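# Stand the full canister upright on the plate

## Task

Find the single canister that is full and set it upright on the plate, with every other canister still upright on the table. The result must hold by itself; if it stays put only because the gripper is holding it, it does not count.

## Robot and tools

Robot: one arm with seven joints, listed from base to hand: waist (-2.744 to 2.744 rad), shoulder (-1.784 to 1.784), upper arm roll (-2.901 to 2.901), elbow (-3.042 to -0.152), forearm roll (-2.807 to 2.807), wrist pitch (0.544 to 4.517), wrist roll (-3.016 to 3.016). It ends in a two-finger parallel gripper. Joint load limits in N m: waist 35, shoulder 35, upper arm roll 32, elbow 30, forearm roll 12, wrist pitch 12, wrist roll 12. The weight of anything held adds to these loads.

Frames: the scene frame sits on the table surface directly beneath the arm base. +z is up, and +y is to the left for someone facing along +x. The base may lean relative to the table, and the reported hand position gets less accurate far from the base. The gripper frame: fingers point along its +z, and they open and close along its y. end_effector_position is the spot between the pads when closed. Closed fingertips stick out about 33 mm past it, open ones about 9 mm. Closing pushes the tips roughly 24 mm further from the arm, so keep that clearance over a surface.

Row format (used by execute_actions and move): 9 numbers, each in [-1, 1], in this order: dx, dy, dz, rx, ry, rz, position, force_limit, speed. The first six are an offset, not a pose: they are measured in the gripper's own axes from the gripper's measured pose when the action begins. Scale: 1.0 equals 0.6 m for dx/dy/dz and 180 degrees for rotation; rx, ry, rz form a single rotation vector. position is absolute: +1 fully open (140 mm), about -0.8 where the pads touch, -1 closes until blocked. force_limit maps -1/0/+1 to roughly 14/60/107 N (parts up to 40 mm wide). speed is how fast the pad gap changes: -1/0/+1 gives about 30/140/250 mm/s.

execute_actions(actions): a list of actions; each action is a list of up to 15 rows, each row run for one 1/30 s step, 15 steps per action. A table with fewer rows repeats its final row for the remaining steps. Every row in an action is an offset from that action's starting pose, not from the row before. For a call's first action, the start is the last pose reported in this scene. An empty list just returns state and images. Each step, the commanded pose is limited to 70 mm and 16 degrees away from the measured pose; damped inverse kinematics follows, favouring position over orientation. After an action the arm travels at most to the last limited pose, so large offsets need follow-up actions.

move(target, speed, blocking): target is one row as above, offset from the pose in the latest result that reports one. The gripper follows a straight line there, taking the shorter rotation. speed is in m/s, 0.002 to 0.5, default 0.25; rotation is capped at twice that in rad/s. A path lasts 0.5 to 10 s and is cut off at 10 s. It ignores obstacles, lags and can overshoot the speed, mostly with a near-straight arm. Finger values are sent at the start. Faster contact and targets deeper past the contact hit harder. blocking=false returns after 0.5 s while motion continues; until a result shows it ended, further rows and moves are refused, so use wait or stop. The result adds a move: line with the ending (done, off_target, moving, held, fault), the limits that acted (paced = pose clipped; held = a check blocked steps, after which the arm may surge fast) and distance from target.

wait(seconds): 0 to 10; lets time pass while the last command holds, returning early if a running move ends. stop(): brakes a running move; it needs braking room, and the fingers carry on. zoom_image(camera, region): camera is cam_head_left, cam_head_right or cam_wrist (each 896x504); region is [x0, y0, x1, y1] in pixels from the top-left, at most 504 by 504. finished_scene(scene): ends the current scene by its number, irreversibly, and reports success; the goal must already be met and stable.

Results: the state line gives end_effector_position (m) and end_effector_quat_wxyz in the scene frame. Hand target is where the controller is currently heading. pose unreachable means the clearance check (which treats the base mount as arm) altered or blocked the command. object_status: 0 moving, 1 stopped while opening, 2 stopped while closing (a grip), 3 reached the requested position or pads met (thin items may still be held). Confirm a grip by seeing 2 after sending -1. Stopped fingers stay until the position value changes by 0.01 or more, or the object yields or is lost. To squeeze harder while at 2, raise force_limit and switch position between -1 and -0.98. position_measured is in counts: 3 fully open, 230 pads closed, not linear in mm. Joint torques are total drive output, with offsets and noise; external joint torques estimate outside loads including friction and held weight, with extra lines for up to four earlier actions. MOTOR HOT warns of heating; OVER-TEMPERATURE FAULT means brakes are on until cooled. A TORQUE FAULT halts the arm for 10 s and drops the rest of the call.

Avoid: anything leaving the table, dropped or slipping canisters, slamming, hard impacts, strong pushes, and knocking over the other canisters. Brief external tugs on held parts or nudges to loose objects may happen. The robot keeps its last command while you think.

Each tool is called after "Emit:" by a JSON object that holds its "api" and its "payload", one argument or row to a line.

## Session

Emit:
{"api": "execute_actions", "payload": {
  "actions": []
}}

Scene clock: 0.00 s.
end_effector_position=(+0.8354, -0.1624, +0.2395) position_measured=3 object_status=3 end_effector_quat_wxyz=(+0.340, -0.113, +0.912, +0.202)
Joint positions: [-0.414  0.68  -0.016 -1.34   0.951  2.246  0.412]
Joint velocities: [-0.001  0.     0.001  0.     0.     0.    -0.001]
Joint torques (N m, as the joint torque sensors report them, + toward a larger angle): no reading
External joint torques (N m, as the arm's controller estimates them; a push from outside toward a larger angle lowers the number): no reading
Hand target: +0.835, -0.162, +0.240; +0.340, -0.113, +0.912, +0.202

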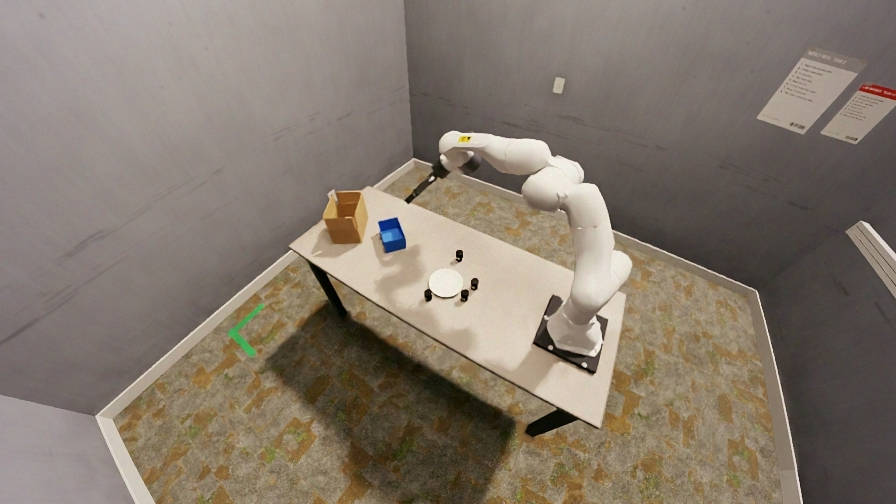

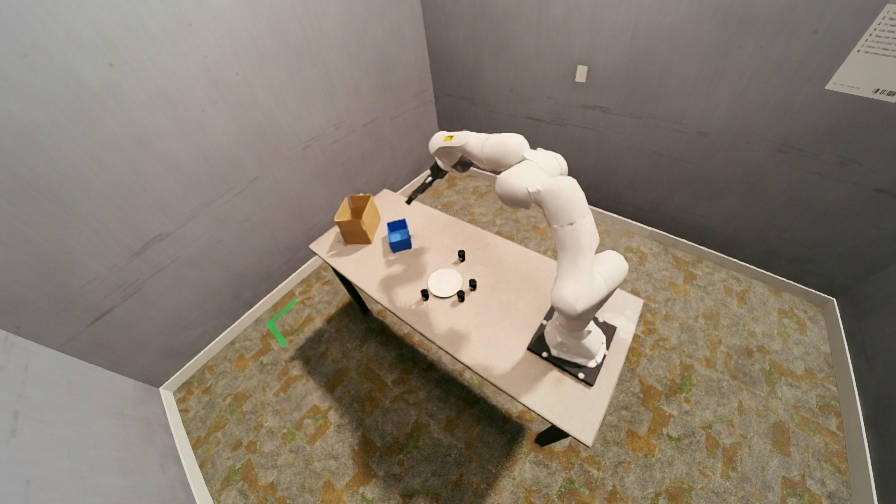

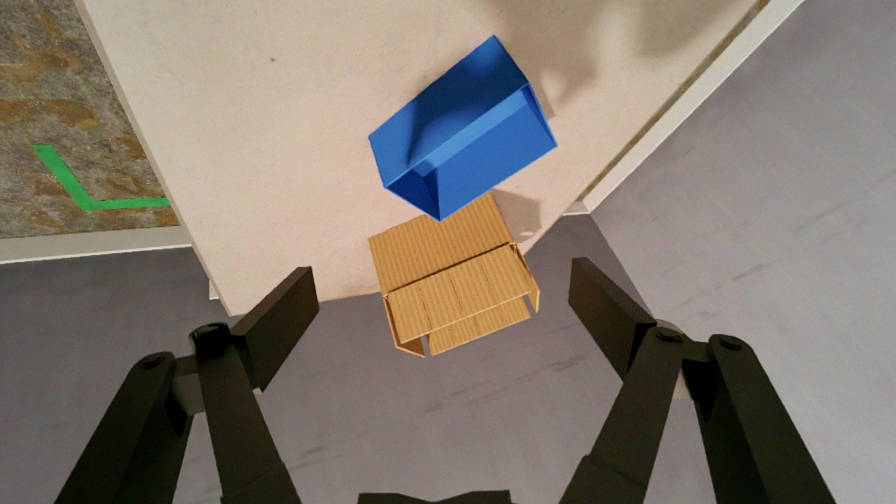

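Emit:
{"api": "move", "payload": {
  "target": [0.4562, 0.2218, -0.1296, 0.1325, 0.2230, 0.0741, 0.1, 0, 0.5],
  "speed": 0.4
}}

Scene clock: 66.20 s.
end_effector_position=(+0.5410, -0.0961, +0.1503) position_measured=117 object_status=3 end_effector_quat_wxyz=(-0.004, +0.001, +1.000, +0.004)
Joint positions: [ 0.077  0.132 -0.314 -2.159  0.069  2.272  1.342]
Joint velocities: [ 0.001  0.    -0.     0.001 -0.003 -0.001  0.033]
Joint torques (N m, as the joint torque sensors report them, + toward a larger angle): [  0.38 -31.03  -1.99  22.45   0.11   1.78   0.24]
External joint torques (N m, as the arm's controller estimates them; a push from outside toward a larger angle lowers the number): [ 0.46  2.26 -0.78  0.14 -0.51 -0.63  0.24]
Hand target: +0.541, -0.096, +0.150; -0.005, +0.006, +1.000, +0.003
Off the commanded pose: 0.001 m, 1 deg.
move: done

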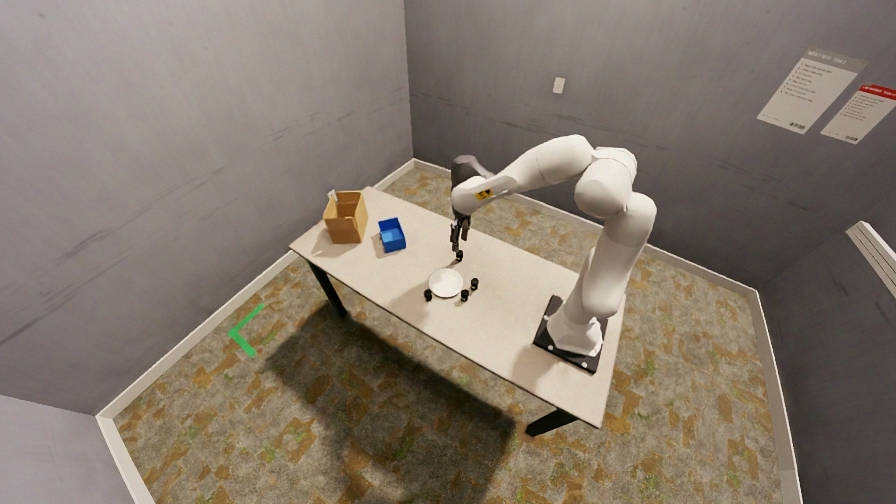

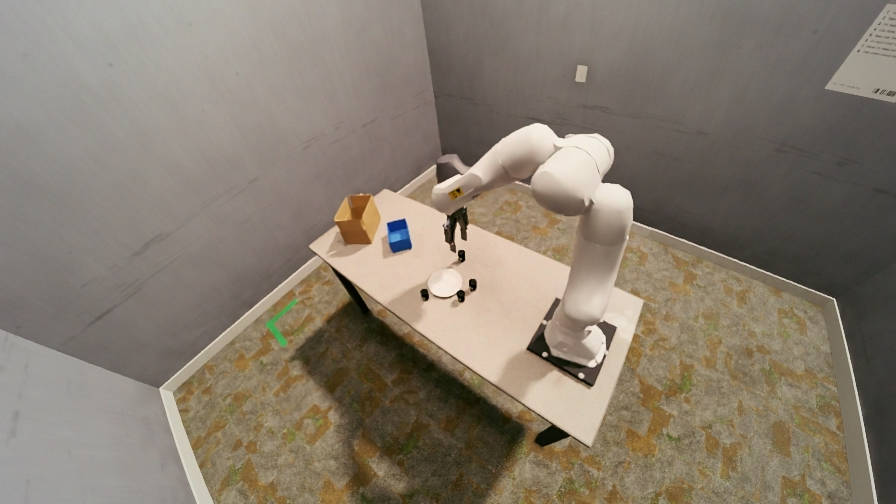

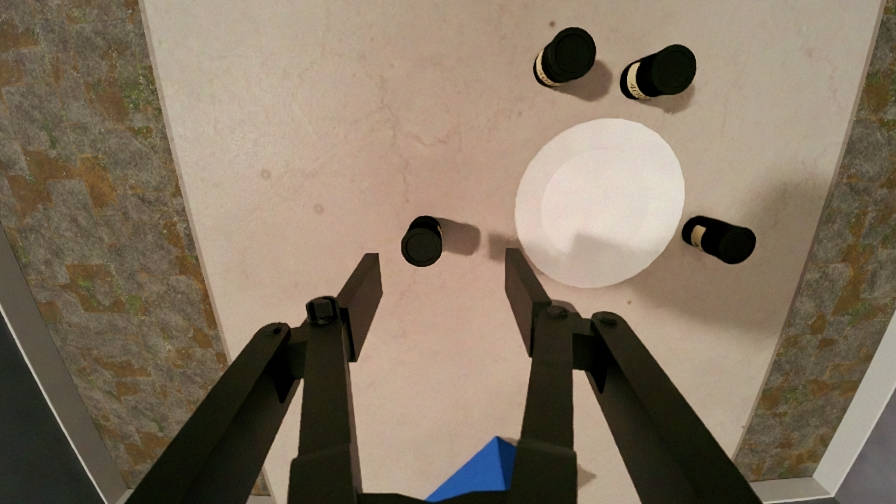

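Emit:
{"api": "move", "payload": {
  "target": [0, -0.03, 0.0835, 0, 0, 0, 0.1, 0, 0.5],
  "speed": 0.2
}}

Scene clock: 72.13 s.
end_effector_position=(+0.5402, -0.1147, +0.1004) position_measured=117 object_status=3 end_effector_quat_wxyz=(-0.005, +0.005, +1.000, +0.003)
Joint positions: [ 0.046  0.227 -0.312 -2.181  0.112  2.38   1.289]
Joint velocities: [-0.     0.     0.     0.     0.004  0.01  -0.025]
Joint torques (N m, as the joint torque sensors report them, + toward a larger angle): [ -1.84 -33.05  -1.14  19.38   1.13   2.62  -0.14]
External joint torques (N m, as the arm's controller estimates them; a push from outside toward a larger angle lowers the number): [-1.62  2.17  1.04 -1.79  0.57  0.21 -0.14]
Hand target: +0.541, -0.115, +0.100; -0.004, +0.001, +1.000, +0.003
Off the commanded pose: 0.001 m, 1 deg.
move: done

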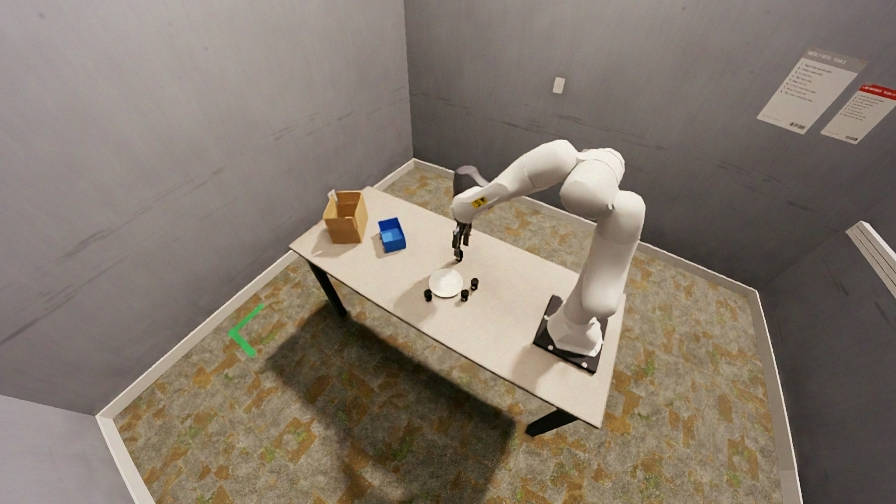

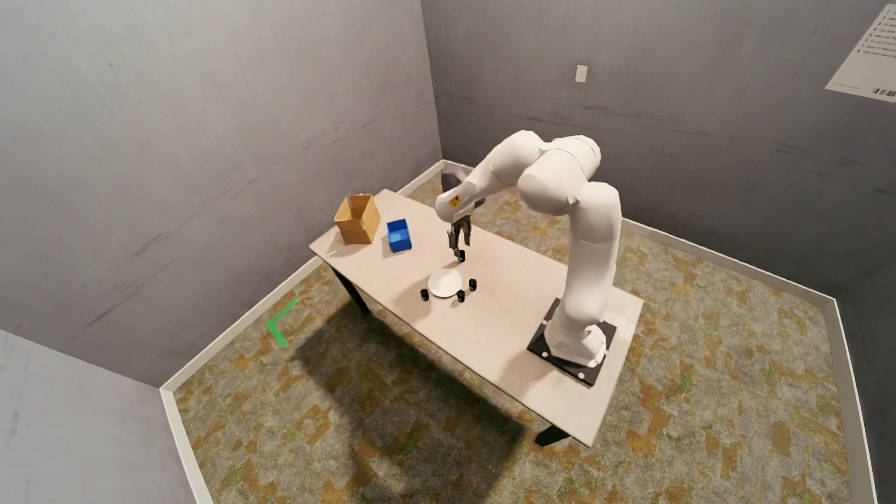

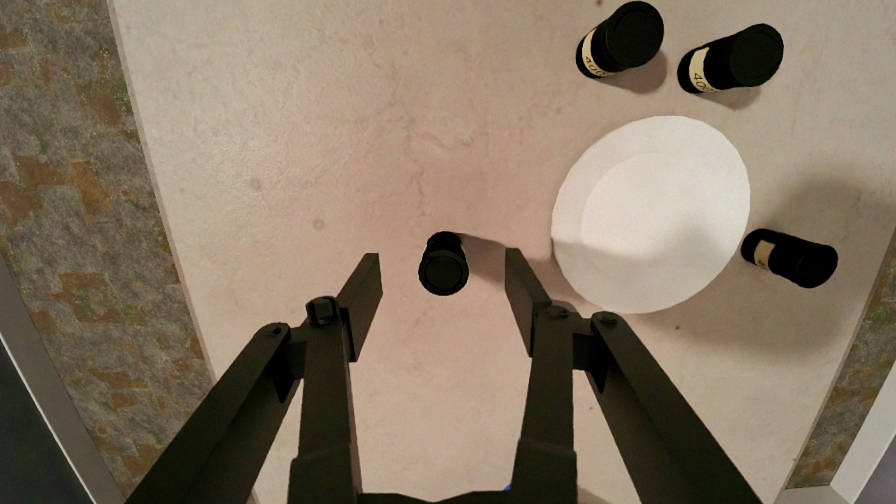

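Emit:
{"api": "move", "payload": {
  "target": [-0.0117, 0, 0.1007, 0, 0, 0, 0.1, 0, 0.5],
  "speed": 0.15
}}

Emit:
{"api": "execute_actions", "payload": {
  "actions": [
    [[0, 0, 0, 0, 0, 0, -1, 0, 0.5]],
    [[0, 0, 0, 0, 0, 0, -1, 0, 0.5]]
  ]
}}

Scene clock: 82.30 s.
end_effector_position=(+0.5446, -0.1150, +0.0390) position_measured=117 object_status=3 end_effector_quat_wxyz=(-0.008, +0.007, +1.000, +0.002)
Joint positions: [ 0.03   0.364 -0.285 -2.174  0.176  2.498  1.252]
Joint velocities: [ 0.001 -0.     0.001  0.001  0.003  0.009 -0.011]
Joint torques (N m, as the joint torque sensors report them, + toward a larger angle): [ -2.03 -35.52  -1.81  19.47   1.02   2.65  -0.17]
External joint torques (N m, as the arm's controller estimates them; a push from outside toward a larger angle lowers the number): [-1.91  2.3   1.17  0.02  0.55  0.27 -0.17]
Hand target: +0.547, -0.115, +0.040; -0.005, +0.005, +1.000, +0.002
Off the commanded pose: 0.002 m, 0 deg.
move: done

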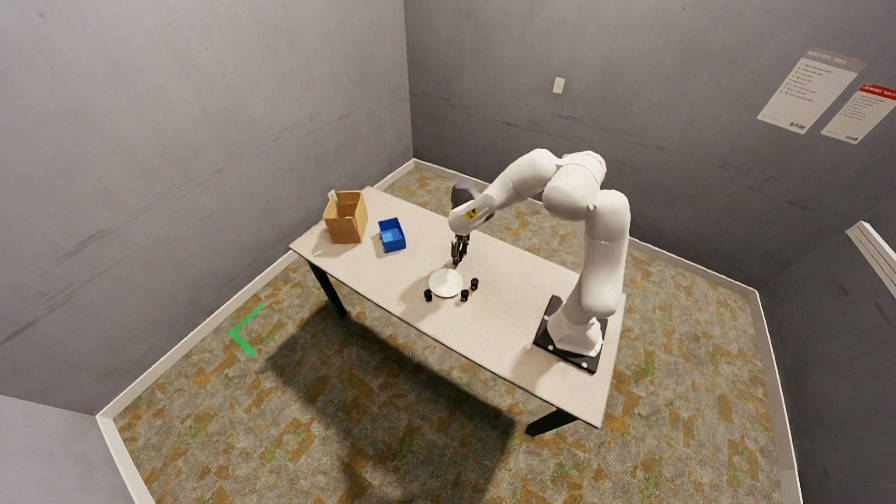

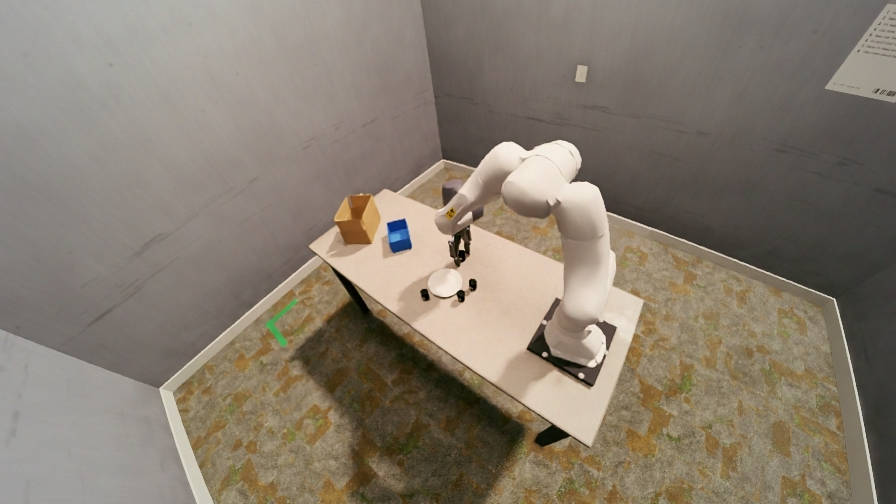

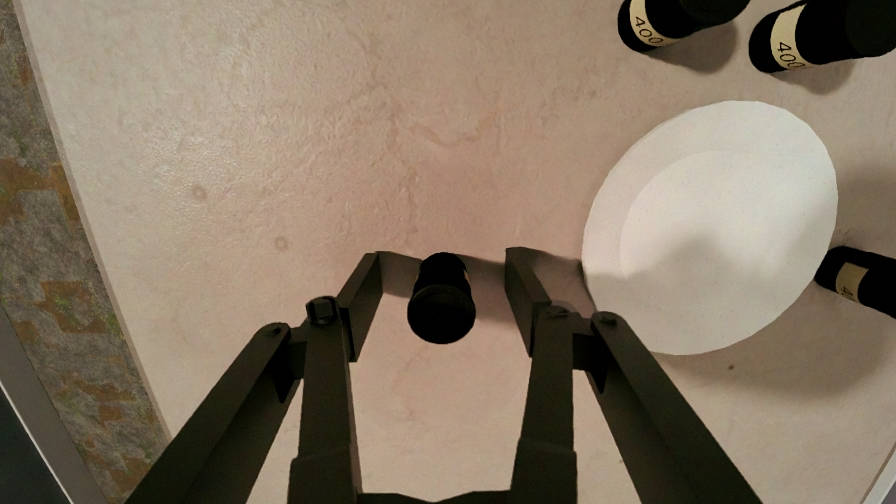

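Scene clock: 83.30 s.
end_effector_position=(+0.5448, -0.1150, +0.0392) position_measured=186 object_status=2 end_effector_quat_wxyz=(-0.008, +0.007, +1.000, +0.002)
Joint positions: [ 0.03   0.363 -0.285 -2.174  0.176  2.498  1.252]
Joint velocities: [ 0.    -0.001 -0.    -0.001  0.     0.     0.001]
Joint torques (N m, as the joint torque sensors report them, + toward a larger angle): [ -0.68 -36.48  -3.12  17.97   0.52   2.22   0.04]
External joint torques (N m, as the arm's controller estimates them; a push from outside toward a larger angle lowers the number): [-0.48  1.34 -0.08 -1.48  0.04 -0.17  0.04]
External joint torques at the end of the 1st action: [-0.37  1.5   0.1  -1.45  0.05 -0.22  0.02]
Hand target: +0.545, -0.115, +0.039; -0.008, +0.007, +1.000, +0.002
Off the commanded pose: 0.000 m, 0 deg.

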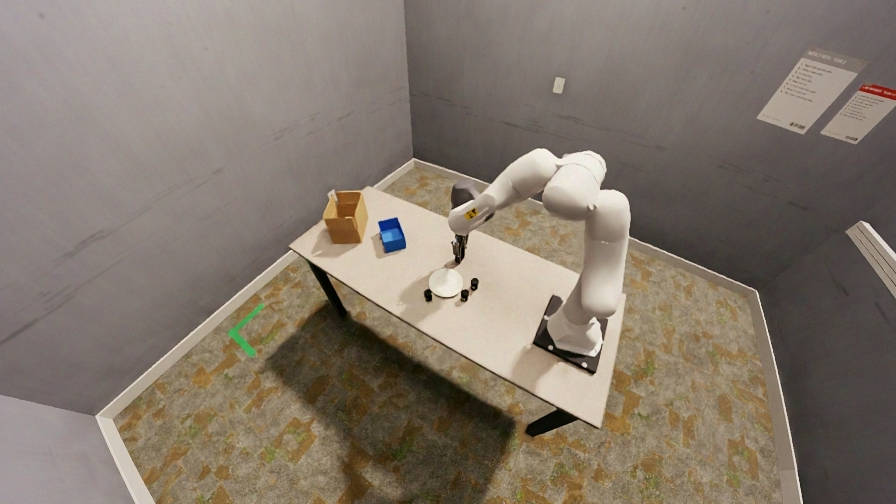

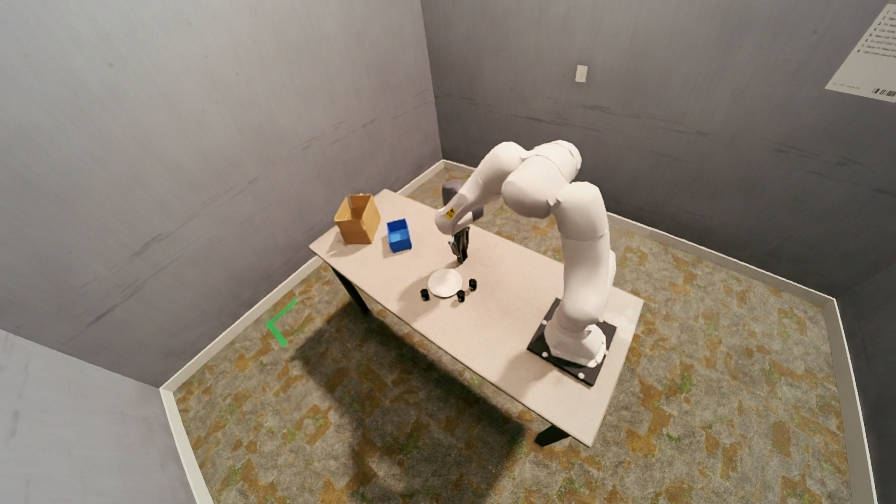

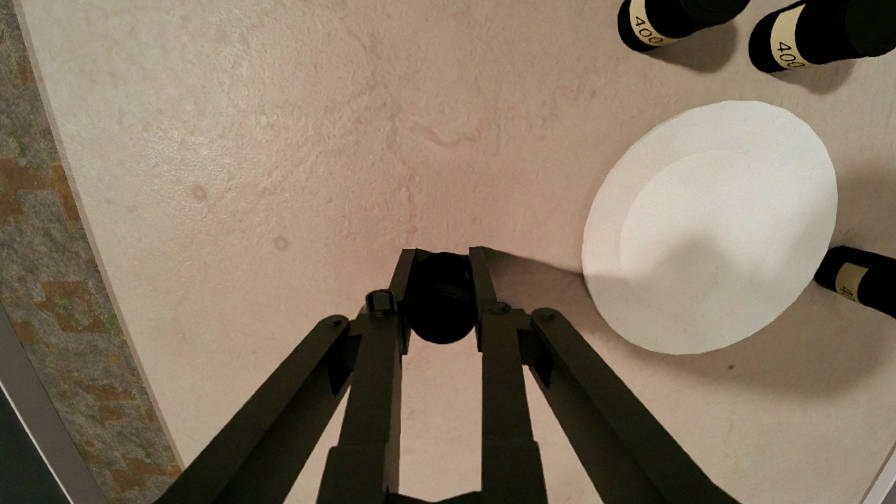

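Emit:
{"api": "move", "payload": {
  "target": [0, 0, -0.118, 0.0695, -0.240, 0, -1, 0, 0.5],
  "speed": 0.3
}}

Scene clock: 106.67 s.
end_effector_position=(+0.5455, -0.1207, +0.1077) position_measured=186 object_status=2 end_effector_quat_wxyz=(+0.356, +0.005, +0.928, -0.115)
Joint positions: [ 0.137  0.221 -0.319 -2.805  0.133  3.769  1.346]
Joint velocities: [ 0.002  0.002  0.001  0.    -0.002  0.013  0.012]
Joint torques (N m, as the joint torque sensors report them, + toward a larger angle): [ -1.78 -23.91  -0.84  10.47  -0.18   3.83   0.13]
External joint torques (N m, as the arm's controller estimates them; a push from outside toward a larger angle lowers the number): [-1.73  1.93  0.73 -1.51 -0.47  0.41  0.16]
Hand target: +0.546, -0.121, +0.108; +0.358, +0.007, +0.927, -0.114
Off the commanded pose: 0.006 m, 1 deg.
move: off_target

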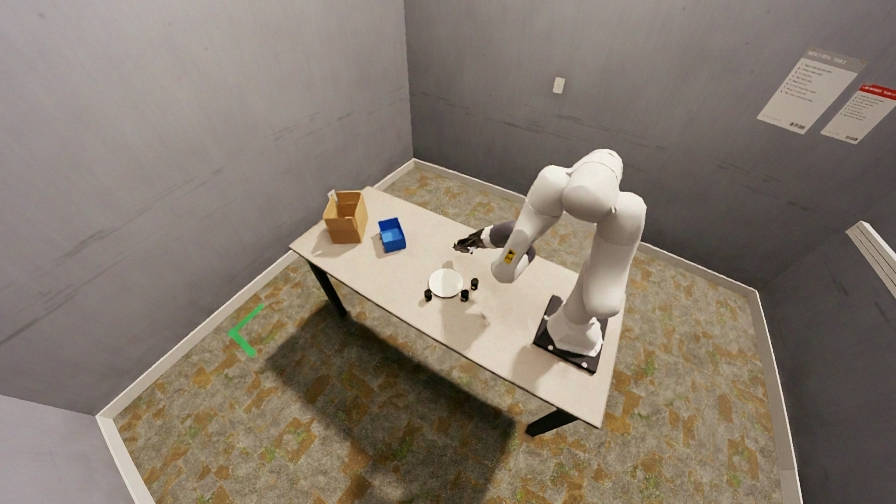

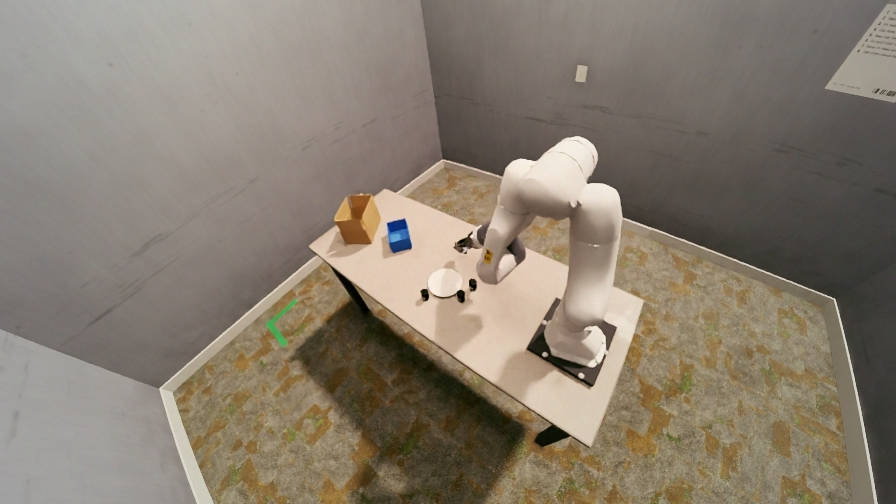

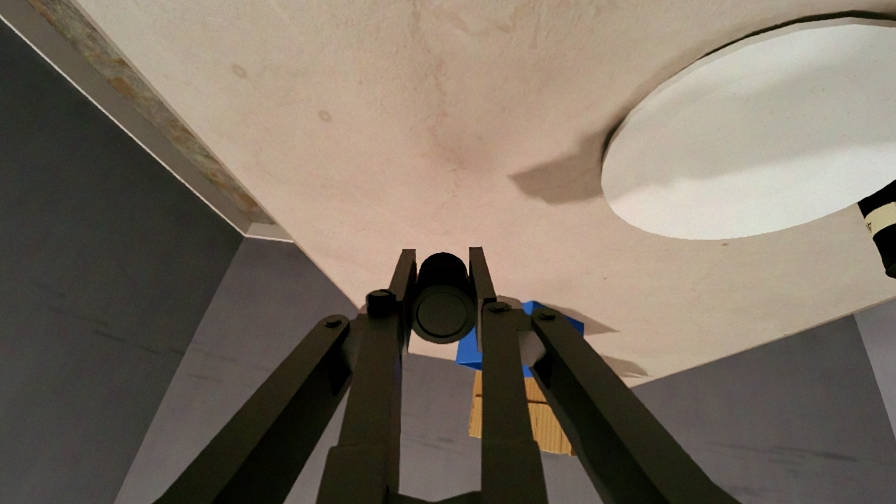

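Emit:
{"api": "move", "payload": {
  "target": [0, 0, 0, -0.0077, 0.0267, 0, -1, 0, 0.5],
  "speed": 0.08
}}

Scene clock: 115.40 s.
end_effector_position=(+0.5441, -0.1196, +0.1065) position_measured=186 object_status=2 end_effector_quat_wxyz=(+0.317, +0.008, +0.943, -0.100)
Joint positions: [ 0.161  0.152 -0.342 -2.777  0.17   3.588  1.301]
Joint velocities: [ 0.002  0.     0.001  0.002  0.008 -0.014 -0.019]
Joint torques (N m, as the joint torque sensors report them, + toward a larger angle): [  1.05 -25.57  -2.66  14.43   0.77   2.99  -0.28]
External joint torques (N m, as the arm's controller estimates them; a push from outside toward a larger angle lowers the number): [ 1.17 -0.19 -1.38  0.45  0.53 -0.44 -0.25]
Hand target: +0.545, -0.120, +0.108; +0.317, +0.006, +0.943, -0.101
Off the commanded pose: 0.002 m, 0 deg.
move: done

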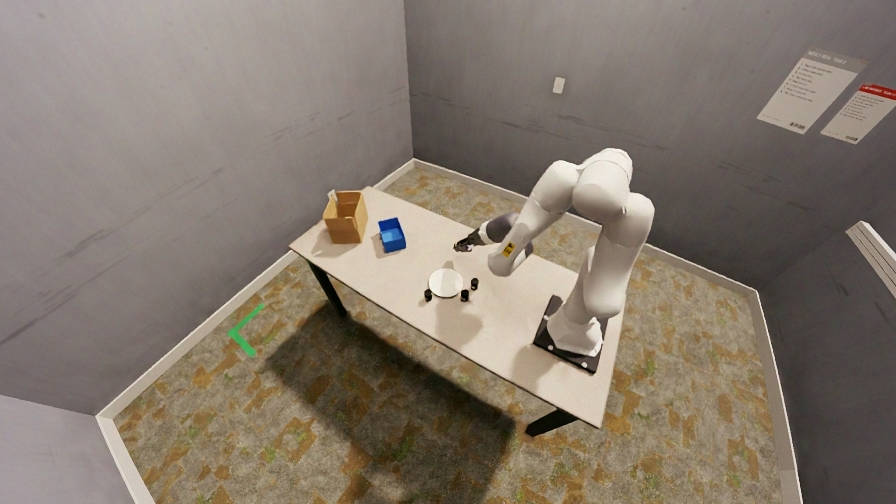

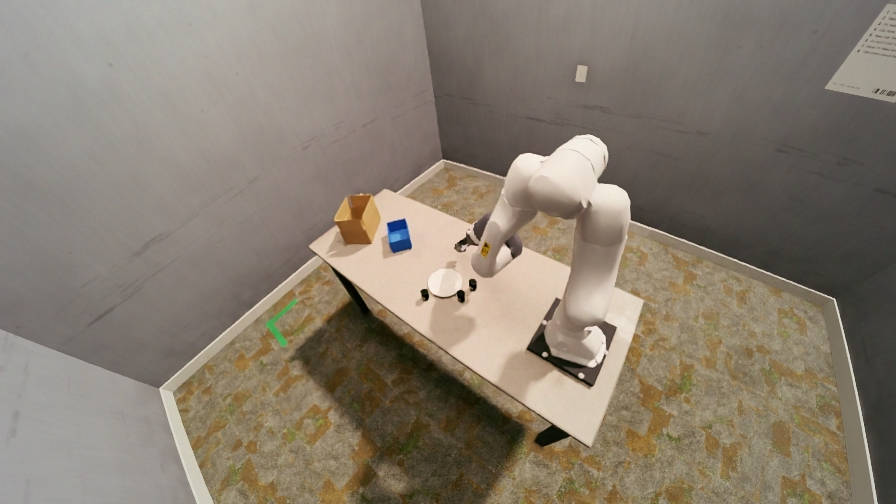

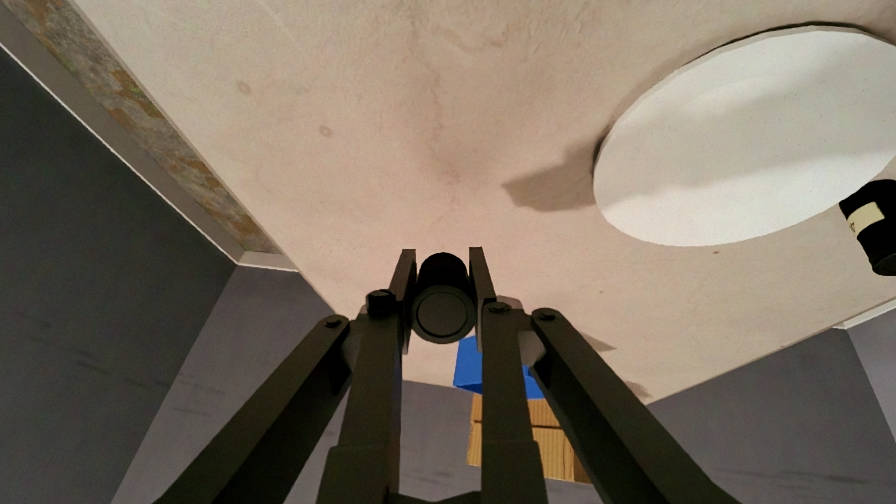

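Emit:
{"api": "move", "payload": {
  "target": [0, 0, 0, 0.0077, -0.0267, 0, -1, 0, 0.5],
  "speed": 0.08
}}

Emit:
{"api": "move", "payload": {
  "target": [0, 0, 0, -0.0046, 0.016, 0, -1, 0, 0.5],
  "speed": 0.06
}}

Scene clock: 136.47 s.
end_effector_position=(+0.5446, -0.1206, +0.1064) position_measured=186 object_status=2 end_effector_quat_wxyz=(+0.354, +0.006, +0.928, -0.115)
Joint positions: [ 0.135  0.223 -0.316 -2.806  0.136  3.768  1.345]
Joint velocities: [-0.002  0.001  0.001  0.    -0.003  0.01   0.013]
Joint torques (N m, as the joint torque sensors report them, + toward a larger angle): [ -1.98 -23.43  -0.51   9.55  -0.23   3.82   0.13]
External joint torques (N m, as the arm's controller estimates them; a push from outside toward a larger angle lowers the number): [-1.83  2.54  1.16 -2.48 -0.54  0.39  0.16]
Hand target: +0.544, -0.121, +0.106; +0.356, +0.008, +0.928, -0.114
Off the commanded pose: 0.001 m, 0 deg.
move: done

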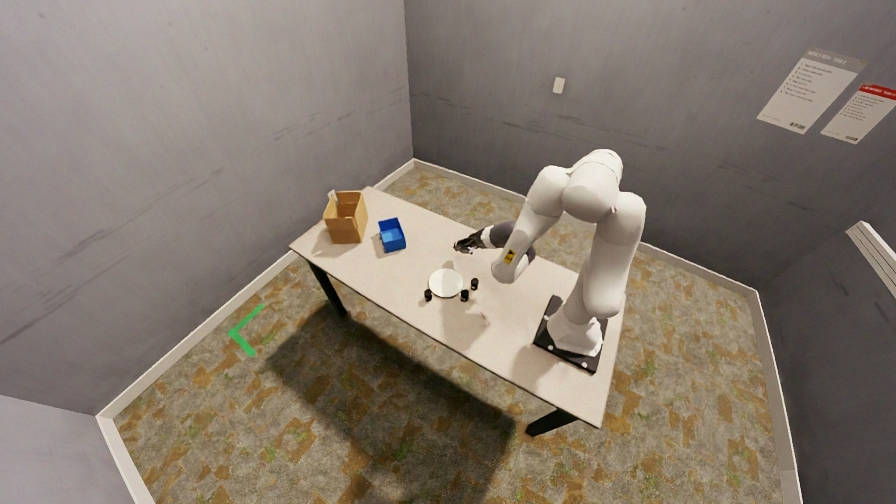

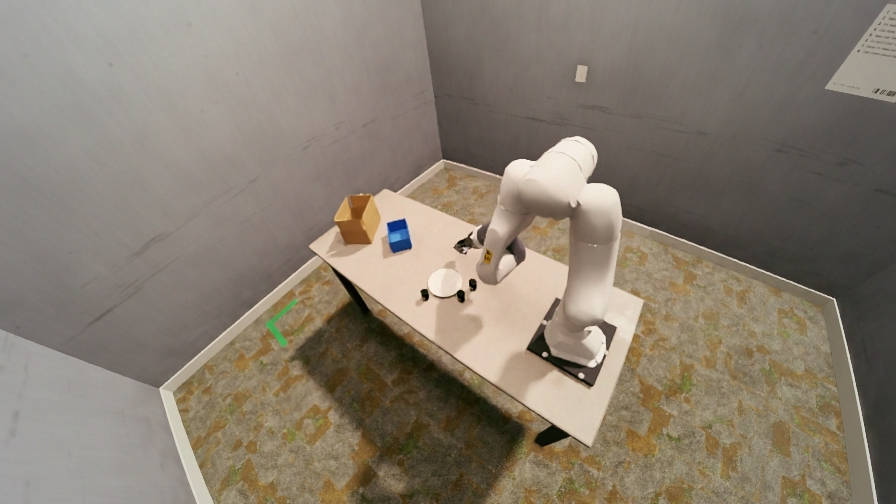

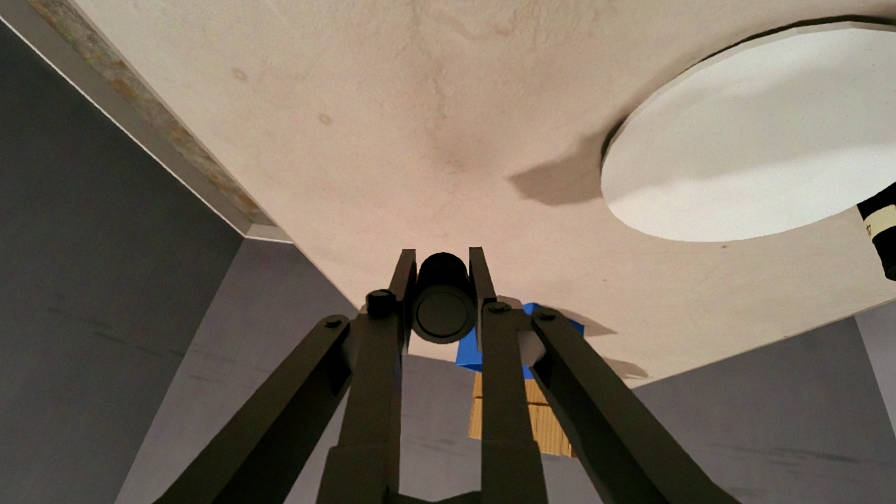

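Scene clock: 137.47 s.
end_effector_position=(+0.5430, -0.1200, +0.1049) position_measured=186 object_status=2 end_effector_quat_wxyz=(+0.330, +0.008, +0.938, -0.106)
Joint positions: [ 0.143  0.18  -0.324 -2.792  0.154  3.66   1.32 ]
Joint velocities: [-0.    -0.002 -0.001 -0.001  0.004 -0.011 -0.012]
Joint torques (N m, as the joint torque sensors report them, + toward a larger angle): [  0.86 -25.73  -2.65  13.72   0.82   2.98  -0.13]
External joint torques (N m, as the arm's controller estimates them; a push from outside toward a larger angle lowers the number): [ 1.08 -0.14 -1.16  0.63  0.54 -0.45 -0.11]
Hand target: +0.545, -0.120, +0.106; +0.331, +0.006, +0.938, -0.107
Off the commanded pose: 0.002 m, 0 deg.
move: done

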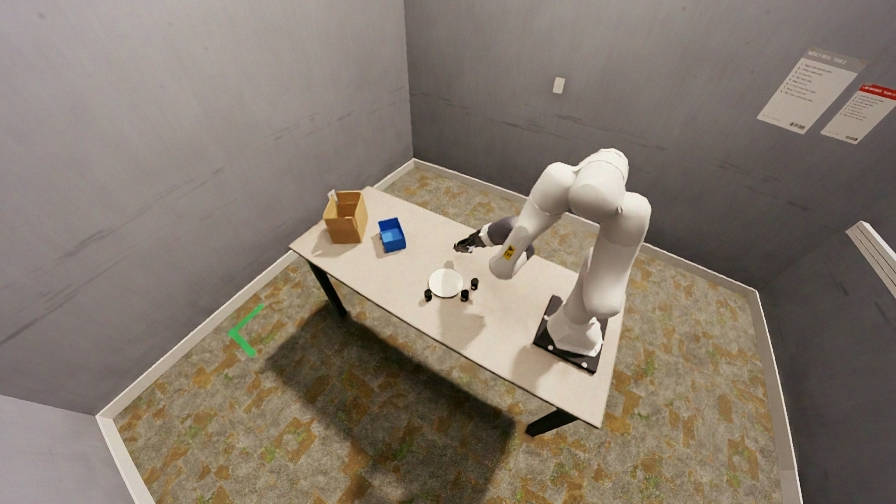

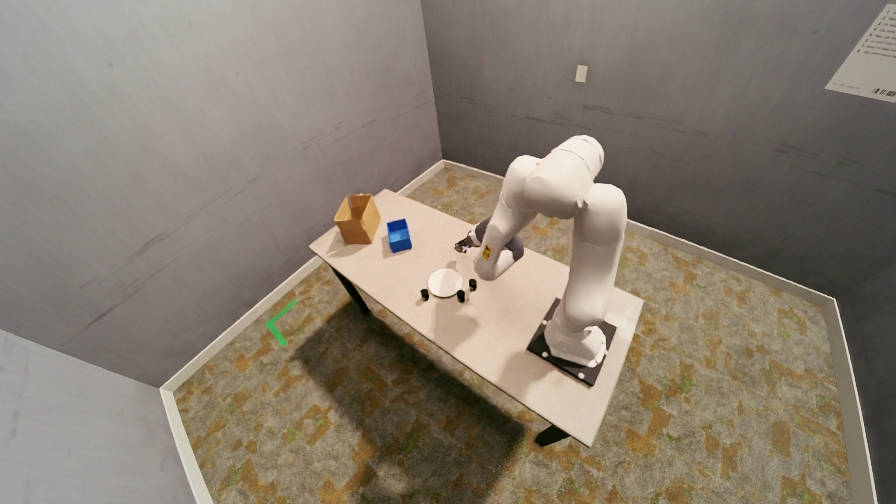

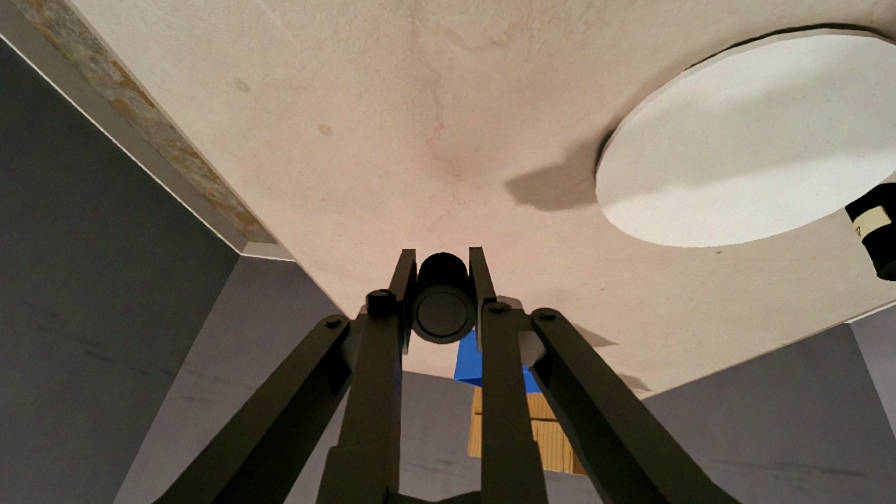

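Emit:
{"api": "move", "payload": {
  "target": [0.01745, 0.28843, -0.07699, -0.0689, 0.2145, -0.0052, -1, 0, 0.5],
  "speed": 0.3
}}

Scene clock: 185.17 s.
end_effector_position=(+0.5183, +0.0650, +0.1021) position_measured=186 object_status=2 end_effector_quat_wxyz=(+0.001, -0.008, +1.000, +0.008)
Joint positions: [ 0.402  0.132 -0.335 -2.308  0.098  2.433  1.6  ]
Joint velocities: [ 0.001 -0.002 -0.002  0.001 -0.002 -0.005  0.029]
Joint torques (N m, as the joint torque sensors report them, + toward a larger angle): [  0.44 -29.45  -1.98  21.13   0.05   1.86   0.09]
External joint torques (N m, as the arm's controller estimates them; a push from outside toward a larger angle lowers the number): [ 0.61  2.16 -0.65  0.36 -0.48 -0.58  0.08]
Hand target: +0.518, +0.065, +0.102; +0.000, -0.003, +1.000, +0.007
Off the commanded pose: 0.008 m, 1 deg.
move: off_target

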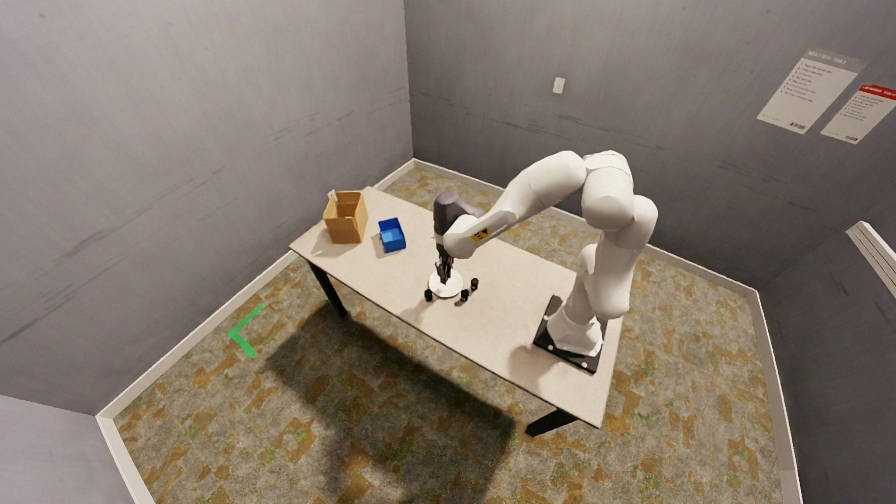

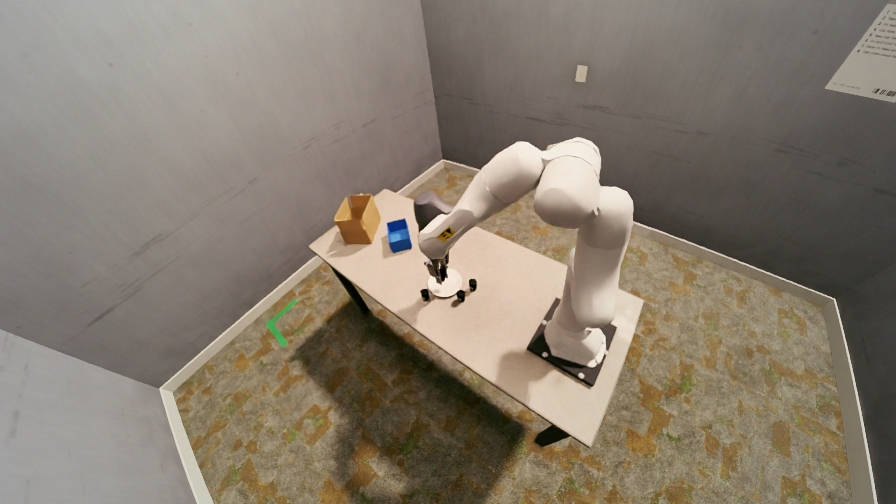

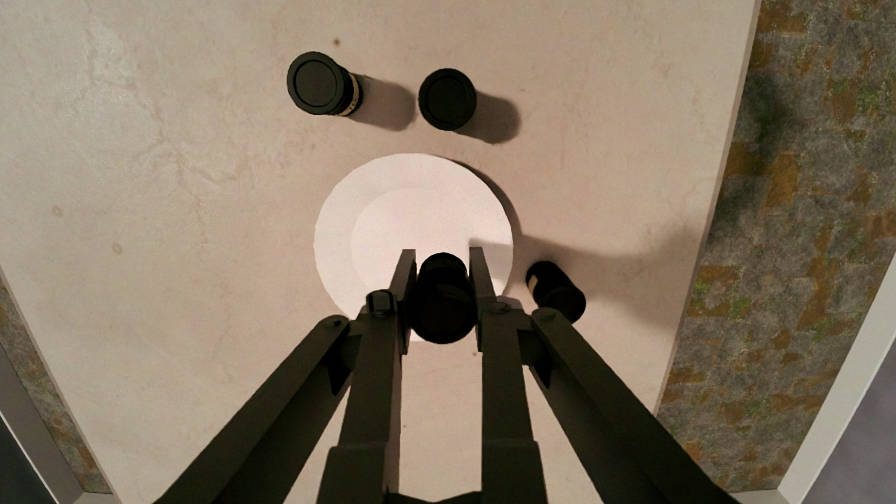

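Emit:
{"api": "move", "payload": {
  "target": [-0.0133, -0.0383, 0.0935, 0.005, 0.0006, 0.005, -1, 0, 0.5],
  "speed": 0.1
}}

Scene clock: 195.93 s.
end_effector_position=(+0.5249, +0.0419, +0.0450) position_measured=186 object_status=2 end_effector_quat_wxyz=(-0.002, +0.004, +1.000, -0.002)
Joint positions: [ 0.362  0.273 -0.323 -2.299  0.157  2.547  1.546]
Joint velocities: [ 0.     0.001  0.001 -0.001  0.005  0.011 -0.022]
Joint torques (N m, as the joint torque sensors report them, + toward a larger angle): [ -2.03 -32.26  -1.33  19.21   1.11   2.66  -0.15]
External joint torques (N m, as the arm's controller estimates them; a push from outside toward a larger angle lowers the number): [-1.93  2.07  1.14  0.27  0.66  0.26 -0.15]
Hand target: +0.528, +0.042, +0.046; +0.001, +0.001, +1.000, -0.001
Off the commanded pose: 0.002 m, 1 deg.
move: done

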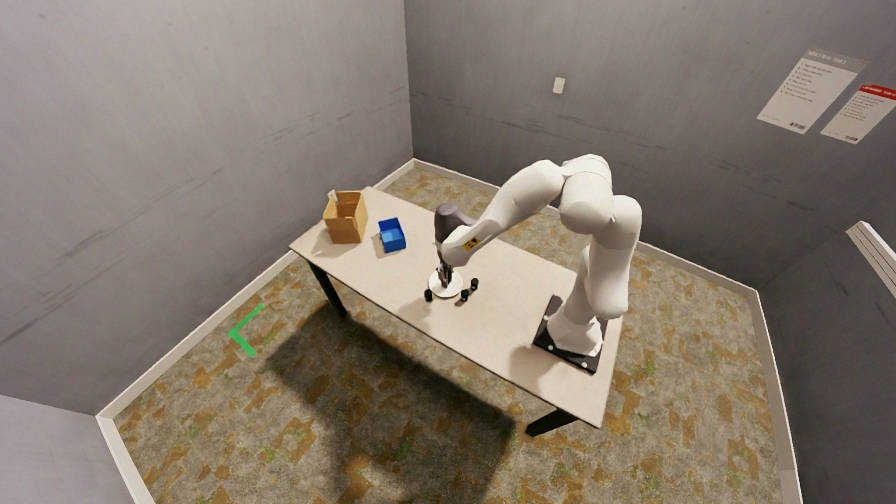

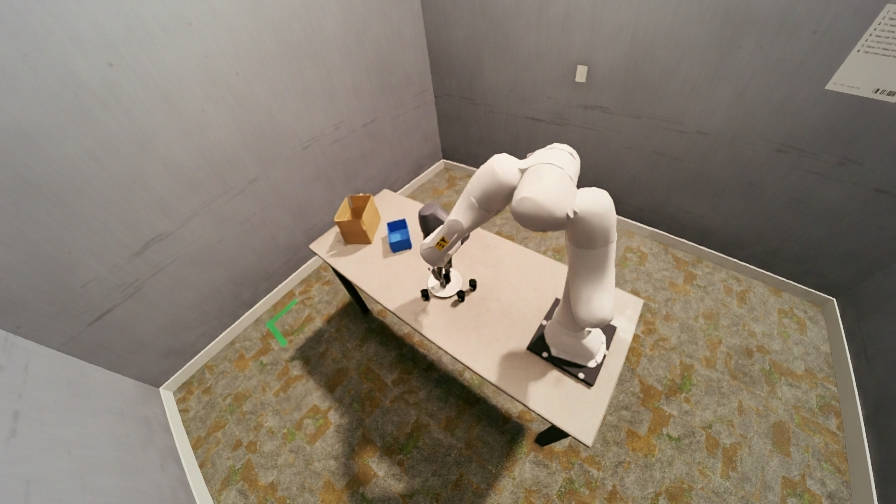

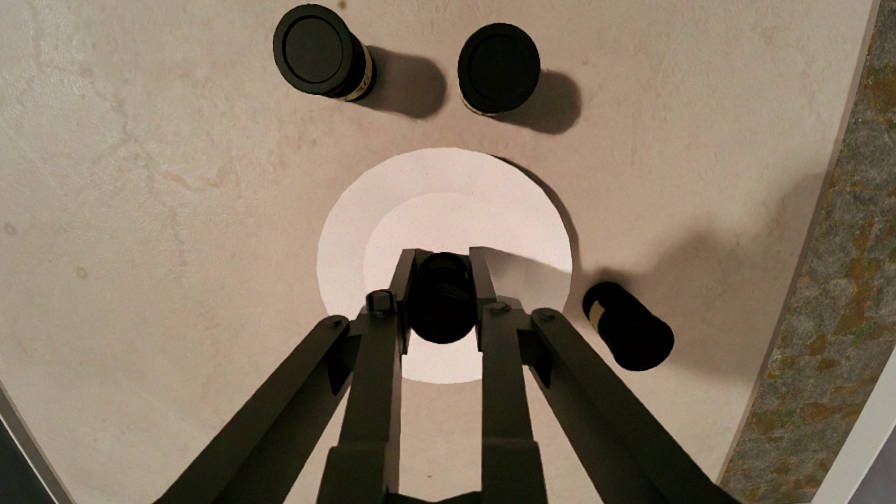

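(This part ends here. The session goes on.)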